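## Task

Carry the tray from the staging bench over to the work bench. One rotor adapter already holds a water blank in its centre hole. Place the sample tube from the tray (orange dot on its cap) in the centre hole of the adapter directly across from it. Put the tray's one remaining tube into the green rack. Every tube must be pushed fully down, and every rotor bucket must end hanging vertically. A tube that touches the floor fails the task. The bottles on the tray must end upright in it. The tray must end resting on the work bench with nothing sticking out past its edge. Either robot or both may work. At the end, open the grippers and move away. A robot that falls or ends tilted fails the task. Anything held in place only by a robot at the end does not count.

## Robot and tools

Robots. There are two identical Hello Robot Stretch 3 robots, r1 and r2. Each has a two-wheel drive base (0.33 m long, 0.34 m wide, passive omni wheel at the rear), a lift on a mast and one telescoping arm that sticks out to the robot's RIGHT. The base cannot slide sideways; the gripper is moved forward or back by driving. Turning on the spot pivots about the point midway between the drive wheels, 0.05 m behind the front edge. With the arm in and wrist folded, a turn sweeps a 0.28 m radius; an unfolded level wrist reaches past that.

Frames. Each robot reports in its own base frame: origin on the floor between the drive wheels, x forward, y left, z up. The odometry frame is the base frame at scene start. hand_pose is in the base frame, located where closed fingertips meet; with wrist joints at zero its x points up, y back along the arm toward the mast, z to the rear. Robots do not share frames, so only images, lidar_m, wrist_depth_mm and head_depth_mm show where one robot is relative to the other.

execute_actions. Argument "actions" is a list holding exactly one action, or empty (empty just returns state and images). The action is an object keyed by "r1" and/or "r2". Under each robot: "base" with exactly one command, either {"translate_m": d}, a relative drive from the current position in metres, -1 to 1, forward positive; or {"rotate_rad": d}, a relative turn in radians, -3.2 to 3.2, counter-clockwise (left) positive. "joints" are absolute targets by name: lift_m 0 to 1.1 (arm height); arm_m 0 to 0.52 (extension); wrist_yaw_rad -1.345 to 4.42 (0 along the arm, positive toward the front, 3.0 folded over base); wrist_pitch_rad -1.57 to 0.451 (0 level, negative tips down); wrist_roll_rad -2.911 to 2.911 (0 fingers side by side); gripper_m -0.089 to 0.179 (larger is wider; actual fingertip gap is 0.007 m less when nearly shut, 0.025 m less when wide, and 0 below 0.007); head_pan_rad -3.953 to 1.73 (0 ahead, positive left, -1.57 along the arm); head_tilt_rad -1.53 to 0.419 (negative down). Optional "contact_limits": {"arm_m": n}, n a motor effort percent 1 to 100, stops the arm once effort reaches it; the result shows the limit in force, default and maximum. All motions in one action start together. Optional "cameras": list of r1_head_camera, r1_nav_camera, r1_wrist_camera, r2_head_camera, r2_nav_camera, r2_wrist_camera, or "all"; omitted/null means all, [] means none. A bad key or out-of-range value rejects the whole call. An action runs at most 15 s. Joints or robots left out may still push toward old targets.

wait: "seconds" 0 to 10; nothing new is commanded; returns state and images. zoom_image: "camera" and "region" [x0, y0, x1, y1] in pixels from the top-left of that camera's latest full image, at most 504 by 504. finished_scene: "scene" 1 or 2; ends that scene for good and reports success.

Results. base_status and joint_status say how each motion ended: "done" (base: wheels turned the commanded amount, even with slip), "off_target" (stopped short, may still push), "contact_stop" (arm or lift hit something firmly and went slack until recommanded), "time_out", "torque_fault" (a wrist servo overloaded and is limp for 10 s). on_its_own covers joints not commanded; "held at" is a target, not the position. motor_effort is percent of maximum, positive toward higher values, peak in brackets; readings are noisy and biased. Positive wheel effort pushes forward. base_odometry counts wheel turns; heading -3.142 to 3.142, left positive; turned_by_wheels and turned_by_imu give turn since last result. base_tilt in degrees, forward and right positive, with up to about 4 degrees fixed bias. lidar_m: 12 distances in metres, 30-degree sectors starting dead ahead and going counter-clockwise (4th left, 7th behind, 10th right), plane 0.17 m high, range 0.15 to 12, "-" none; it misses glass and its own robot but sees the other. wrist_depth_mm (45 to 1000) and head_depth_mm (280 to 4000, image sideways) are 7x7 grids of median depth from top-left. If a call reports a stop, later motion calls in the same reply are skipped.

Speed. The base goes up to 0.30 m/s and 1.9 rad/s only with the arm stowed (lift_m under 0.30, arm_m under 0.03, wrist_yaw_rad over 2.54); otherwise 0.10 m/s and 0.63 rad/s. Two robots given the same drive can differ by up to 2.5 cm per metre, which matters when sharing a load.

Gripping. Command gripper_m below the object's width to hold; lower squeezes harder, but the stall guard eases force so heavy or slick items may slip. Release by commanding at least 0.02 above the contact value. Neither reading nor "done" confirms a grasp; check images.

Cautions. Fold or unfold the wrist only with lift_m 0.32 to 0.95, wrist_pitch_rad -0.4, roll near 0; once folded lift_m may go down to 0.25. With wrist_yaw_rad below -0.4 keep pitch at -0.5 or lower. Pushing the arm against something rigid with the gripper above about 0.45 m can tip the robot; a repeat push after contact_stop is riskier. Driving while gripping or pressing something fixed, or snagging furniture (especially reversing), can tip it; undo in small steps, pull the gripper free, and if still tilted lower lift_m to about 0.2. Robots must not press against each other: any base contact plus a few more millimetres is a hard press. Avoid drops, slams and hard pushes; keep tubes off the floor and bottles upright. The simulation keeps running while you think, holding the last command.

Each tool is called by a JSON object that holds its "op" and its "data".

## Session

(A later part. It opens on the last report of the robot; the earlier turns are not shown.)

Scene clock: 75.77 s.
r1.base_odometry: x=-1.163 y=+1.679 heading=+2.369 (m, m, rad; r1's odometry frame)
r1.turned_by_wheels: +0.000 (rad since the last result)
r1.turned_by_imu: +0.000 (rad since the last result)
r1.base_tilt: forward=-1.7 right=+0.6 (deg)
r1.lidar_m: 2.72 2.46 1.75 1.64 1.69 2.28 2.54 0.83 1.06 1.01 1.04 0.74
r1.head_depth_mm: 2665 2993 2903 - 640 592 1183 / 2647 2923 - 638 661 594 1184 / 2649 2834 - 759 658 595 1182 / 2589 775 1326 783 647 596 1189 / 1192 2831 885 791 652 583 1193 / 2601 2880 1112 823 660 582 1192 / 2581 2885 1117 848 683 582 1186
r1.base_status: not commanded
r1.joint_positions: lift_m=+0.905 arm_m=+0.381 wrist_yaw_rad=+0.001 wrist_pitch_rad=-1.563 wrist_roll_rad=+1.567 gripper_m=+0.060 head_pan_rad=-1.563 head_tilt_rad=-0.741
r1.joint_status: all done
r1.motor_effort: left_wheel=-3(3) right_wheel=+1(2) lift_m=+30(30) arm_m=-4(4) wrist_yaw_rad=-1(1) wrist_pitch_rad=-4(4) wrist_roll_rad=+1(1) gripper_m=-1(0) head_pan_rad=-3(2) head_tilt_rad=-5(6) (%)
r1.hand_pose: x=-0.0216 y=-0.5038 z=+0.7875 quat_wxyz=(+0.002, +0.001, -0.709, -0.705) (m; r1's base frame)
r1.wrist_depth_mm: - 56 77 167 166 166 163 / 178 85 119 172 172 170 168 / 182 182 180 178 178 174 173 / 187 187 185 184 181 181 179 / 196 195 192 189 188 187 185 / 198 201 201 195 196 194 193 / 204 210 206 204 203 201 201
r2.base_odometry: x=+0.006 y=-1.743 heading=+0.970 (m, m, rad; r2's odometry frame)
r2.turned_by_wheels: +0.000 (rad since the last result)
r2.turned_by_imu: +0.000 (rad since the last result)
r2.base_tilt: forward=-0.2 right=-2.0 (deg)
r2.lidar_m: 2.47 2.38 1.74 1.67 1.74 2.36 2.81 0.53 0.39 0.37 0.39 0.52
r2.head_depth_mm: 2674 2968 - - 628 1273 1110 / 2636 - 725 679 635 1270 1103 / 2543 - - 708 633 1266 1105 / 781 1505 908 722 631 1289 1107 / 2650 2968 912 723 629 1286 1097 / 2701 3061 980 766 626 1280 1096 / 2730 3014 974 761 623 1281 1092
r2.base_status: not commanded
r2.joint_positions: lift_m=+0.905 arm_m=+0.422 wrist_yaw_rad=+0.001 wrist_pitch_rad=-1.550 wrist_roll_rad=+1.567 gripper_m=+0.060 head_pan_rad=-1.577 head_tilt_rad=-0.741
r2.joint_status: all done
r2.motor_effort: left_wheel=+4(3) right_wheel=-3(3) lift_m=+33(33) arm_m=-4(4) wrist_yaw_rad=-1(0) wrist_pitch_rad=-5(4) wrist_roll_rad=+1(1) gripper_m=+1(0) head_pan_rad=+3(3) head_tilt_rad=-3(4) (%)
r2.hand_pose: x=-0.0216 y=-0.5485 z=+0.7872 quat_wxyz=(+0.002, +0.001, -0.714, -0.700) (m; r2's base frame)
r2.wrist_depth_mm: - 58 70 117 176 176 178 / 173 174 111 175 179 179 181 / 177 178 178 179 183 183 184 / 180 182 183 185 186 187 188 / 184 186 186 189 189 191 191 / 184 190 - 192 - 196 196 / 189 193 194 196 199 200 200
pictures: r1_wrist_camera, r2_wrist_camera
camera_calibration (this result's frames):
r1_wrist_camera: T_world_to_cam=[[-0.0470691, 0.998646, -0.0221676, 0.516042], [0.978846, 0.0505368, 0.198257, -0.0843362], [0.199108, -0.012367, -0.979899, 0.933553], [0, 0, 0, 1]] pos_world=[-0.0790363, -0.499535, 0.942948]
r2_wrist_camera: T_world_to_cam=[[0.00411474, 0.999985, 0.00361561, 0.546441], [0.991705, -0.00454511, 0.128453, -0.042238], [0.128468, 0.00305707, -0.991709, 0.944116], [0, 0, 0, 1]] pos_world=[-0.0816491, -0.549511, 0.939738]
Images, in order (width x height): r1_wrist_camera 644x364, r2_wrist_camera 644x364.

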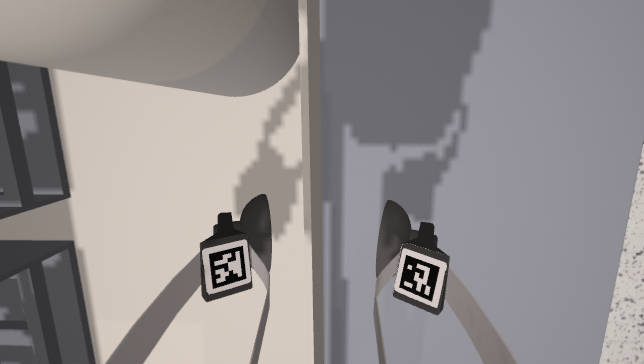

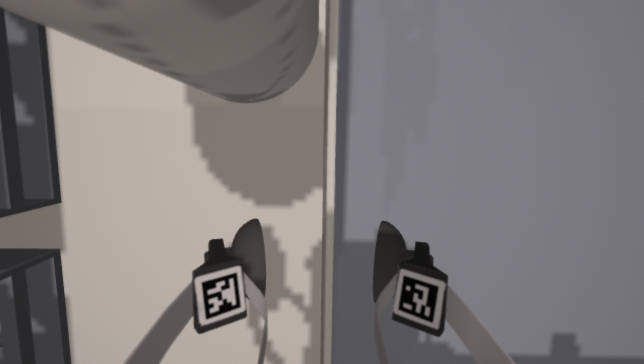

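{"op": "execute_actions", "data": {"actions": [{"r1":{"joints":{"gripper_m":-0.045,"arm_m":0.386}},"r2":{"joints":{"gripper_m":-0.045,"arm_m":0.418}}}], "cameras": []}}

{"op": "execute_actions", "data": {"actions": [{"r1":{"joints":{"lift_m":1.04}},"r2":{"joints":{"lift_m":1.04}}}], "cameras": []}}

{"op": "execute_actions", "data": {"actions": [{"r1":{"base":{"translate_m":-0.6}},"r2":{"base":{"translate_m":0.6}}}], "cameras": ["r1_head_camera"]}}

Scene clock: 81.27 s.
r1.base_odometry: x=-1.163 y=+1.679 heading=+2.369 (m, m, rad; r1's odometry frame)
r1.turned_by_wheels: +0.000 (rad since the last result)
r1.turned_by_imu: +0.000 (rad since the last result)
r1.base_tilt: forward=-1.7 right=+0.7 (deg)
r1.lidar_m: 2.73 2.46 1.75 1.65 1.69 2.28 2.54 0.82 1.06 1.02 1.04 0.74
r1.head_depth_mm: 2661 2983 2896 - 638 591 1181 / 2648 2891 - 637 660 593 1184 / 2642 2837 - 759 659 594 1186 / 2598 774 1336 786 659 595 1187 / 1198 2788 885 791 654 583 1187 / 2588 2877 1121 824 661 584 1191 / 2600 2893 1116 850 682 583 1194
r1.base_status: not commanded
r1.joint_positions: lift_m=+0.905 arm_m=+0.386 wrist_yaw_rad=+0.001 wrist_pitch_rad=-1.562 wrist_roll_rad=+1.567 gripper_m=-0.044 head_pan_rad=-1.563 head_tilt_rad=-0.741
r1.joint_status: all done
r1.motor_effort: left_wheel=-3(3) right_wheel=+2(1) lift_m=+30(31) arm_m=+4(4) wrist_yaw_rad=-1(0) wrist_pitch_rad=-4(4) wrist_roll_rad=+1(1) gripper_m=-19(97) head_pan_rad=-3(2) head_tilt_rad=-5(6) (%)
r1.hand_pose: x=-0.0216 y=-0.5084 z=+0.7874 quat_wxyz=(+0.002, +0.001, -0.710, -0.704) (m; r1's base frame)
r1.wrist_depth_mm: - 52 69 134 167 164 163 / 179 82 111 172 171 170 168 / 181 182 179 177 177 175 172 / 186 188 185 184 183 181 178 / 195 194 189 - 189 187 184 / 197 202 199 198 194 193 192 / 202 209 206 202 204 200 200
r2.base_odometry: x=+0.006 y=-1.743 heading=+0.970 (m, m, rad; r2's odometry frame)
r2.turned_by_wheels: +0.000 (rad since the last result)
r2.turned_by_imu: +0.000 (rad since the last result)
r2.base_tilt: forward=-0.1 right=-1.9 (deg)
r2.lidar_m: 2.48 2.38 1.74 1.67 1.73 2.37 2.81 0.53 0.39 0.37 0.38 0.53
r2.head_depth_mm: 2672 2963 - - 630 1278 1114 / 2648 - 726 678 634 1273 1104 / 2592 - - 719 632 1264 1105 / 774 1504 909 720 632 1288 1101 / 2691 2979 909 722 628 1283 1102 / 2728 3014 980 764 627 1278 1099 / 2705 3019 977 760 625 1269 1098
r2.base_status: not commanded
r2.joint_positions: lift_m=+0.905 arm_m=+0.418 wrist_yaw_rad=+0.001 wrist_pitch_rad=-1.545 wrist_roll_rad=+1.567 gripper_m=-0.044 head_pan_rad=-1.577 head_tilt_rad=-0.741
r2.joint_status: all done
r2.motor_effort: left_wheel=+4(4) right_wheel=-3(3) lift_m=+34(34) arm_m=-4(4) wrist_yaw_rad=-1(1) wrist_pitch_rad=-7(7) wrist_roll_rad=+1(1) gripper_m=-16(91) head_pan_rad=+4(3) head_tilt_rad=-3(3) (%)
r2.hand_pose: x=-0.0215 y=-0.5456 z=+0.7871 quat_wxyz=(+0.002, +0.001, -0.716, -0.698) (m; r2's base frame)
r2.wrist_depth_mm: - 59 73 134 175 176 176 / 175 175 115 177 179 178 179 / 177 178 178 180 182 182 183 / 180 182 183 184 185 188 186 / 186 185 186 187 190 190 191 / 188 190 190 - 194 194 195 / 190 195 194 197 199 200 199
pictures: none
No camera images: the call's "cameras" was empty. Leave "cameras" out to get every camera's image.

Scene clock: 83.33 s.
r1.base_odometry: x=-1.163 y=+1.679 heading=+2.369 (m, m, rad; r1's odometry frame)
r1.turned_by_wheels: +0.000 (rad since the last result)
r1.turned_by_imu: +0.000 (rad since the last result)
r1.base_tilt: forward=-1.6 right=+0.5 (deg)
r1.lidar_m: 2.73 2.45 1.74 1.65 1.69 2.28 2.54 0.83 1.06 1.01 1.05 0.74
r1.head_depth_mm: - 3036 1101 809 673 593 1180 / 2742 3008 547 600 673 594 1190 / - 2994 732 607 677 595 1184 / 693 - 735 702 677 595 1188 / 2532 818 725 596 678 582 1184 / 2590 2876 1024 765 682 582 1187 / 2582 2884 1118 846 680 584 1196
r1.base_status: not commanded
r1.joint_positions: lift_m=+1.040 arm_m=+0.386 wrist_yaw_rad=+0.001 wrist_pitch_rad=-1.558 wrist_roll_rad=+1.567 gripper_m=-0.044 head_pan_rad=-1.563 head_tilt_rad=-0.741
r1.joint_status: all done
r1.motor_effort: left_wheel=-2(3) right_wheel=+0(2) lift_m=+46(47) arm_m=+3(4) wrist_yaw_rad=-1(1) wrist_pitch_rad=-6(8) wrist_roll_rad=+1(1) gripper_m=-18(22) head_pan_rad=-3(2) head_tilt_rad=-5(6) (%)
r1.hand_pose: x=-0.0216 y=-0.5096 z=+0.9217 quat_wxyz=(+0.002, +0.001, -0.711, -0.703) (m; r1's base frame)
r1.wrist_depth_mm: - 52 67 132 292 290 984 / 179 81 106 177 301 301 - / 184 184 182 182 310 309 - / 188 190 189 188 323 323 - / 198 197 196 115 328 331 - / 200 206 204 204 341 - - / 207 213 212 212 356 - -
r2.base_odometry: x=+0.006 y=-1.743 heading=+0.970 (m, m, rad; r2's odometry frame)
r2.turned_by_wheels: +0.000 (rad since the last result)
r2.turned_by_imu: +0.000 (rad since the last result)
r2.base_tilt: forward=+0.0 right=-1.9 (deg)
r2.lidar_m: 2.48 2.38 1.74 1.67 1.74 2.36 2.80 0.53 0.39 0.37 0.38 0.52
r2.head_depth_mm: 2729 2944 929 778 637 1270 1107 / 2686 2854 579 753 634 1272 1106 / - 901 721 751 632 1264 1101 / 2601 829 713 749 630 1295 1096 / 2702 851 643 742 627 1277 1097 / 2713 3010 977 762 627 1279 1101 / 2683 3020 977 763 626 1280 1096
r2.base_status: not commanded
r2.joint_positions: lift_m=+1.040 arm_m=+0.418 wrist_yaw_rad=+0.001 wrist_pitch_rad=-1.544 wrist_roll_rad=+1.567 gripper_m=-0.044 head_pan_rad=-1.577 head_tilt_rad=-0.741
r2.joint_status: all done
r2.motor_effort: left_wheel=+5(5) right_wheel=-3(3) lift_m=+51(53) arm_m=-4(4) wrist_yaw_rad=+0(1) wrist_pitch_rad=-8(8) wrist_roll_rad=+2(1) gripper_m=-16(16) head_pan_rad=+3(3) head_tilt_rad=-1(2) (%)
r2.hand_pose: x=-0.0215 y=-0.5459 z=+0.9215 quat_wxyz=(+0.002, +0.001, -0.716, -0.698) (m; r2's base frame)
r2.wrist_depth_mm: - 61 74 174 304 304 - / 177 178 113 180 313 309 - / 179 181 181 183 315 318 - / 183 184 185 187 326 324 - / 187 189 188 188 330 329 - / 187 191 192 - 336 341 - / 191 196 196 199 343 347 -
pictures: none
No camera images: the call's "cameras" was empty. Leave "cameras" out to get every camera's image.

Scene clock: 90.77 s.
r1.base_odometry: x=-0.733 y=+1.261 heading=+2.369 (m, m, rad; r1's odometry frame)
r1.turned_by_wheels: +0.000 (rad since the last result)
r1.turned_by_imu: +0.002 (rad since the last result)
r1.base_tilt: forward=-1.6 right=+0.6 (deg)
r1.lidar_m: 1.33 2.41 1.70 1.62 1.69 2.25 1.95 1.96 0.41 1.04 1.07 1.30
r1.head_depth_mm: - 3044 2657 2017 1635 1309 1185 / 2747 2985 559 616 673 608 1140 / - 3010 735 705 676 609 1165 / 711 - 738 663 678 610 1190 / 2524 865 727 608 677 611 1187 / 2625 2912 981 768 680 611 1190 / 2609 2886 1119 847 682 599 1193
r1.base_status: done
r1.joint_positions: lift_m=+1.040 arm_m=+0.386 wrist_yaw_rad=+0.001 wrist_pitch_rad=-1.529 wrist_roll_rad=+1.567 gripper_m=-0.044 head_pan_rad=-1.563 head_tilt_rad=-0.741
r1.joint_status: not commanded
r1.on_its_own: wrist_pitch_rad is at rest, and its effort (-21) is outside its rest range (-20 to +32)
r1.motor_effort: left_wheel=-1(6) right_wheel=+0(3) lift_m=+45(45) arm_m=+0(3) wrist_yaw_rad=-1(1) wrist_pitch_rad=-21(22) wrist_roll_rad=+1(1) gripper_m=-20(21) head_pan_rad=-2(3) head_tilt_rad=-5(5) (%)
r1.hand_pose: x=-0.0216 y=-0.5172 z=+0.9212 quat_wxyz=(+0.002, +0.001, -0.721, -0.693) (m; r1's base frame)
r1.wrist_depth_mm: - 54 73 134 290 287 985 / 186 75 111 180 297 292 990 / 189 191 187 186 306 304 - / 195 197 193 192 317 316 - / 207 207 201 - 326 - - / 208 212 209 207 339 - - / 200 219 216 350 353 - -
r2.base_odometry: x=+0.345 y=-1.248 heading=+0.970 (m, m, rad; r2's odometry frame)
r2.turned_by_wheels: +0.000 (rad since the last result)
r2.turned_by_imu: -0.006 (rad since the last result)
r2.base_tilt: forward=+0.0 right=-1.9 (deg)
r2.lidar_m: 1.89 2.39 1.74 1.67 1.74 2.36 3.39 0.53 0.38 0.37 0.37 2.11
r2.head_depth_mm: 2745 2954 969 780 636 1274 1113 / 2716 2873 594 751 635 1262 1105 / - 903 727 750 633 1266 1084 / 1364 885 721 749 631 1259 1100 / 2665 834 650 768 629 769 1087 / 2655 2993 2416 1896 1470 1284 1139 / 2697 2987 2401 1865 1539 1300 1130
r2.base_status: done
r2.joint_positions: lift_m=+1.040 arm_m=+0.418 wrist_yaw_rad=+0.001 wrist_pitch_rad=-1.516 wrist_roll_rad=+1.567 gripper_m=-0.044 head_pan_rad=-1.577 head_tilt_rad=-0.741
r2.joint_status: not commanded
r2.on_its_own: wrist_pitch_rad is at rest, and its effort (-23) is outside its rest range (-20 to +32)
r2.motor_effort: left_wheel=+5(10) right_wheel=-4(6) lift_m=+51(51) arm_m=-4(4) wrist_yaw_rad=+0(0) wrist_pitch_rad=-23(23) wrist_roll_rad=+1(1) gripper_m=-17(17) head_pan_rad=+3(3) head_tilt_rad=-4(3) (%)
r2.hand_pose: x=-0.0215 y=-0.5530 z=+0.9212 quat_wxyz=(+0.002, +0.001, -0.726, -0.688) (m; r2's base frame)
r2.wrist_depth_mm: - 62 79 299 302 300 - / 184 184 116 308 308 304 - / 185 187 186 312 314 309 - / 187 190 189 190 322 318 - / 195 194 194 324 325 323 - / 197 198 197 - 333 330 - / 199 202 201 201 342 336 -
pictures: r1_head_camera (sideways: a quarter turn clockwise sets it upright)
camera_calibration (this result's frames):
r1_head_camera: T_world_to_cam=[[0.0393863, 0.634589, -0.771846, 1.02556], [0.998724, -0.0494448, 0.0103115, -0.0208097], [-0.0316202, -0.771267, -0.635726, 0.786971], [0, 0, 0, 1]] pos_world=[0.00527419, -0.0448752, 1.29209]
Images, in order (width x height): r1_head_camera 896x504.

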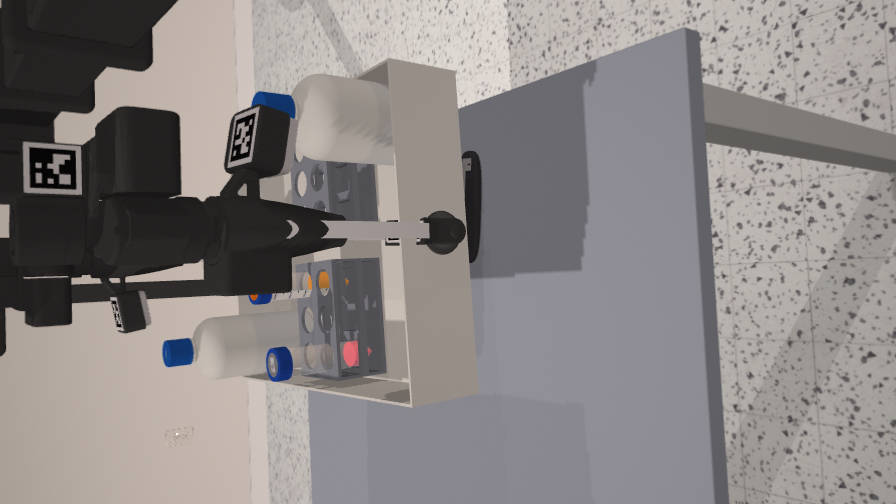

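{"op": "execute_actions", "data": {"actions": [{"r1":{"base":{"rotate_rad":0.02},"joints":{"arm_m":0.399}}}], "cameras": []}}

{"op": "execute_actions", "data": {"actions": [{"r1":{"base":{"translate_m":-0.7}},"r2":{"base":{"translate_m":0.7}}}], "cameras": []}}

Scene clock: 99.33 s.
r1.base_odometry: x=-0.733 y=+1.261 heading=+2.389 (m, m, rad; r1's odometry frame)
r1.turned_by_wheels: +0.020 (rad since the last result)
r1.turned_by_imu: +0.020 (rad since the last result)
r1.base_tilt: forward=-1.7 right=+0.7 (deg)
r1.lidar_m: 3.31 2.37 1.69 1.61 1.70 2.29 1.96 2.17 0.41 1.04 1.07 1.30
r1.head_depth_mm: - 3012 2688 1969 1630 1311 1178 / 2757 2966 556 615 675 607 1115 / - - 739 612 676 610 1190 / 713 - 748 765 677 610 1184 / 2593 801 746 620 678 611 1186 / 2622 2929 1063 767 682 610 1193 / 2587 2914 1121 845 680 597 1194
r1.base_status: done
r1.joint_positions: lift_m=+1.040 arm_m=+0.399 wrist_yaw_rad=+0.001 wrist_pitch_rad=-1.549 wrist_roll_rad=+1.567 gripper_m=-0.044 head_pan_rad=-1.563 head_tilt_rad=-0.741
r1.joint_status: all done
r1.motor_effort: left_wheel=-3(7) right_wheel=+1(5) lift_m=+45(45) arm_m=+3(3) wrist_yaw_rad=-1(1) wrist_pitch_rad=-11(21) wrist_roll_rad=+1(2) gripper_m=-18(20) head_pan_rad=-2(3) head_tilt_rad=-6(5) (%)
r1.hand_pose: x=-0.0216 y=-0.5249 z=+0.9216 quat_wxyz=(+0.002, +0.001, -0.715, -0.700) (m; r1's base frame)
r1.wrist_depth_mm: - 51 63 118 291 287 990 / 180 180 107 177 300 294 - / 185 188 183 185 309 307 - / 191 196 191 192 320 319 - / 201 202 198 118 330 - - / 205 211 209 206 339 - - / 215 218 216 216 356 - -
r2.base_odometry: x=+0.345 y=-1.248 heading=+0.970 (m, m, rad; r2's odometry frame)
r2.turned_by_wheels: +0.000 (rad since the last result)
r2.turned_by_imu: +0.000 (rad since the last result)
r2.base_tilt: forward=+0.0 right=-2.1 (deg)
r2.lidar_m: 1.89 2.40 1.75 1.67 1.74 2.36 3.40 0.53 0.38 0.37 0.37 2.10
r2.head_depth_mm: 2745 2969 933 780 637 1260 1109 / 2741 2863 587 752 635 1270 1106 / - 905 719 751 632 1262 1082 / 1956 820 737 747 631 1270 1095 / 2685 841 642 766 629 770 1084 / 2696 2999 2430 1886 1465 1285 1139 / 2729 3022 2403 1885 1534 1304 1134
r2.base_status: not commanded
r2.joint_positions: lift_m=+1.040 arm_m=+0.418 wrist_yaw_rad=+0.001 wrist_pitch_rad=-1.533 wrist_roll_rad=+1.567 gripper_m=-0.044 head_pan_rad=-1.577 head_tilt_rad=-0.741
r2.joint_status: not commanded
r2.motor_effort: left_wheel=+5(5) right_wheel=-4(4) lift_m=+50(50) arm_m=-4(4) wrist_yaw_rad=-1(0) wrist_pitch_rad=-14(23) wrist_roll_rad=+1(2) gripper_m=-15(17) head_pan_rad=+3(3) head_tilt_rad=-2(3) (%)
r2.hand_pose: x=-0.0215 y=-0.5487 z=+0.9214 quat_wxyz=(+0.002, +0.001, -0.720, -0.694) (m; r2's base frame)
r2.wrist_depth_mm: 175 62 76 178 303 301 - / 181 182 115 182 306 306 - / 181 185 185 186 313 315 - / 184 189 188 189 321 320 - / 192 192 191 190 325 328 - / 193 195 195 - 335 335 - / 195 198 199 200 341 344 -
pictures: none
No camera images: the call's "cameras" was empty. Leave "cameras" out to get every camera's image.

Scene clock: 107.77 s.
r1.base_odometry: x=-0.222 y=+0.782 heading=+2.389 (m, m, rad; r1's odometry frame)
r1.turned_by_wheels: +0.000 (rad since the last result)
r1.turned_by_imu: +0.002 (rad since the last result)
r1.base_tilt: forward=-1.6 right=+0.8 (deg)
r1.lidar_m: 1.99 2.34 1.70 1.63 1.69 2.29 2.66 1.28 3.25 1.41 1.16 0.66
r1.head_depth_mm: - 3071 2653 2028 1634 1372 1184 / 2753 2995 559 618 1635 1376 1186 / - - 735 613 1644 1378 1180 / 741 - 747 1676 1641 1370 1189 / 2582 795 747 619 1641 1387 1188 / 2606 2856 2498 1851 1648 1376 1190 / 2659 2925 2697 2054 1598 1388 1193
r1.base_status: done
r1.joint_positions: lift_m=+1.040 arm_m=+0.399 wrist_yaw_rad=+0.001 wrist_pitch_rad=-1.547 wrist_roll_rad=+1.567 gripper_m=-0.044 head_pan_rad=-1.563 head_tilt_rad=-0.741
r1.joint_status: not commanded
r1.motor_effort: left_wheel=-2(5) right_wheel=+1(1) lift_m=+45(45) arm_m=+3(3) wrist_yaw_rad=-1(1) wrist_pitch_rad=-12(12) wrist_roll_rad=+1(1) gripper_m=-18(18) head_pan_rad=-2(2) head_tilt_rad=-6(5) (%)
r1.hand_pose: x=-0.0216 y=-0.5255 z=+0.9215 quat_wxyz=(+0.002, +0.001, -0.715, -0.699) (m; r1's base frame)
r1.wrist_depth_mm: - 51 66 121 - - 964 / 182 81 108 178 - - - / 186 187 184 186 - - - / 191 194 193 191 - - - / 202 202 199 118 - - - / 204 211 208 208 - - - / 193 218 216 216 - - -
r2.base_odometry: x=+0.740 y=-0.670 heading=+0.970 (m, m, rad; r2's odometry frame)
r2.turned_by_wheels: +0.000 (rad since the last result)
r2.turned_by_imu: -0.006 (rad since the last result)
r2.base_tilt: forward=+0.0 right=-2.0 (deg)
r2.lidar_m: 1.32 2.43 1.75 1.68 1.74 2.36 1.49 0.68 1.15 1.42 3.17 1.21
r2.head_depth_mm: 2748 2925 2309 1933 1533 1326 1153 / 2791 2875 586 1856 1578 1326 1156 / - 905 721 1845 1553 1321 1142 / 2534 846 733 1740 1545 1311 1139 / 2666 868 649 1791 1549 1309 1138 / 2698 3027 2429 1892 1556 1307 1132 / 2676 2997 2426 1887 1549 1312 1136
r2.base_status: done
r2.joint_positions: lift_m=+1.040 arm_m=+0.418 wrist_yaw_rad=+0.001 wrist_pitch_rad=-1.533 wrist_roll_rad=+1.567 gripper_m=-0.044 head_pan_rad=-1.577 head_tilt_rad=-0.741
r2.joint_status: not commanded
r2.motor_effort: left_wheel=+6(10) right_wheel=-4(7) lift_m=+51(50) arm_m=-4(4) wrist_yaw_rad=+0(0) wrist_pitch_rad=-13(14) wrist_roll_rad=+2(2) gripper_m=-16(16) head_pan_rad=+3(4) head_tilt_rad=-2(3) (%)
r2.hand_pose: x=-0.0215 y=-0.5487 z=+0.9214 quat_wxyz=(+0.002, +0.001, -0.720, -0.694) (m; r2's base frame)
r2.wrist_depth_mm: - 62 77 145 - - - / 181 181 116 183 - - - / 185 186 185 186 - - - / 184 188 188 189 - - - / 191 191 191 192 - - - / 194 195 194 - - - - / 196 198 199 199 - - -
pictures: none
No camera images: the call's "cameras" was empty. Leave "cameras" out to get every camera's image.

Stable; will start converging slowly.

{"op": "execute_actions", "data": {"actions": [{"r1":{"base":{"translate_m":-0.9}},"r2":{"base":{"translate_m":0.9}}}], "cameras": ["r1_nav_camera"]}}

Scene clock: 120.03 s.
r1.base_odometry: x=+0.435 y=+0.167 heading=+2.389 (m, m, rad; r1's odometry frame)
r1.turned_by_wheels: +0.000 (rad since the last result)
r1.turned_by_imu: +0.002 (rad since the last result)
r1.base_tilt: forward=-1.5 right=+0.7 (deg)
r1.lidar_m: 2.88 2.30 1.69 1.62 1.68 2.28 1.78 1.51 0.51 1.41 3.25 1.48
r1.head_depth_mm: - 3038 1101 896 1545 1371 1023 / 2734 2967 558 618 1561 1372 1179 / - - 738 614 1643 1371 1182 / 707 - 740 1674 1637 1371 1182 / 2592 827 731 613 1654 1381 1190 / 2623 2916 2479 1866 1652 1387 1190 / 2652 2939 2704 2045 1653 1388 1194
r1.base_status: done
r1.joint_positions: lift_m=+1.040 arm_m=+0.399 wrist_yaw_rad=+0.001 wrist_pitch_rad=-1.557 wrist_roll_rad=+1.567 gripper_m=-0.044 head_pan_rad=-1.563 head_tilt_rad=-0.741
r1.joint_status: not commanded
r1.motor_effort: left_wheel=-2(5) right_wheel=+1(3) lift_m=+45(45) arm_m=+3(2) wrist_yaw_rad=-1(0) wrist_pitch_rad=-7(12) wrist_roll_rad=+1(2) gripper_m=-20(18) head_pan_rad=-3(3) head_tilt_rad=-5(5) (%)
r1.hand_pose: x=-0.0216 y=-0.5228 z=+0.9217 quat_wxyz=(+0.002, +0.002, -0.712, -0.703) (m; r1's base frame)
r1.wrist_depth_mm: - 51 65 127 - 993 995 / 180 71 103 177 - - - / 185 186 184 186 - - - / 188 193 191 191 - - - / 201 201 198 118 - - - / 203 208 207 207 - - - / 210 217 215 217 - - -
r2.base_odometry: x=+1.248 y=+0.073 heading=+0.971 (m, m, rad; r2's odometry frame)
r2.turned_by_wheels: +0.000 (rad since the last result)
r2.turned_by_imu: -0.007 (rad since the last result)
r2.base_tilt: forward=-0.1 right=-2.1 (deg)
r2.lidar_m: 1.24 2.46 1.77 1.70 1.75 2.36 1.52 1.53 3.21 1.42 0.42 0.48
r2.head_depth_mm: 2757 2936 2367 1929 1566 1331 1152 / 2704 2896 586 1864 1567 1330 1151 / - 908 721 1846 1562 1319 1143 / 1339 882 736 1722 1551 1314 1140 / 2658 819 666 1779 1548 1317 1143 / 2672 3013 1066 1720 1510 1312 1117 / 2687 2988 975 761 1432 822 1005
r2.base_status: done
r2.joint_positions: lift_m=+1.040 arm_m=+0.418 wrist_yaw_rad=+0.001 wrist_pitch_rad=-1.541 wrist_roll_rad=+1.567 gripper_m=-0.044 head_pan_rad=-1.577 head_tilt_rad=-0.741
r2.joint_status: not commanded
r2.motor_effort: left_wheel=+7(11) right_wheel=-5(7) lift_m=+50(50) arm_m=-4(4) wrist_yaw_rad=-1(1) wrist_pitch_rad=-9(14) wrist_roll_rad=+2(2) gripper_m=-15(16) head_pan_rad=+4(3) head_tilt_rad=-3(2) (%)
r2.hand_pose: x=-0.0215 y=-0.5467 z=+0.9215 quat_wxyz=(+0.002, +0.001, -0.717, -0.697) (m; r2's base frame)
r2.wrist_depth_mm: - 61 78 - - - - / 180 181 114 - - - - / 183 184 185 - - - - / 186 186 187 - - - - / 190 190 190 - - - - / 191 194 195 - - - - / 194 197 198 198 - - -
pictures: r1_nav_camera (sideways: a quarter turn counterclockwise sets it upright)
camera_calibration (this result's frames):
r1_nav_camera: T_world_to_cam=[[0.0353269, -0.65642, 0.753568, -0.944457], [-0.997976, -0.0630632, -0.00814861, 0.063946], [0.0528713, -0.751756, -0.657319, 0.806755], [0, 0, 0, 1]] pos_world=[0.0545271, -0.00944544, 1.24253]
Images, in order (width x height): r1_nav_camera 672x504.

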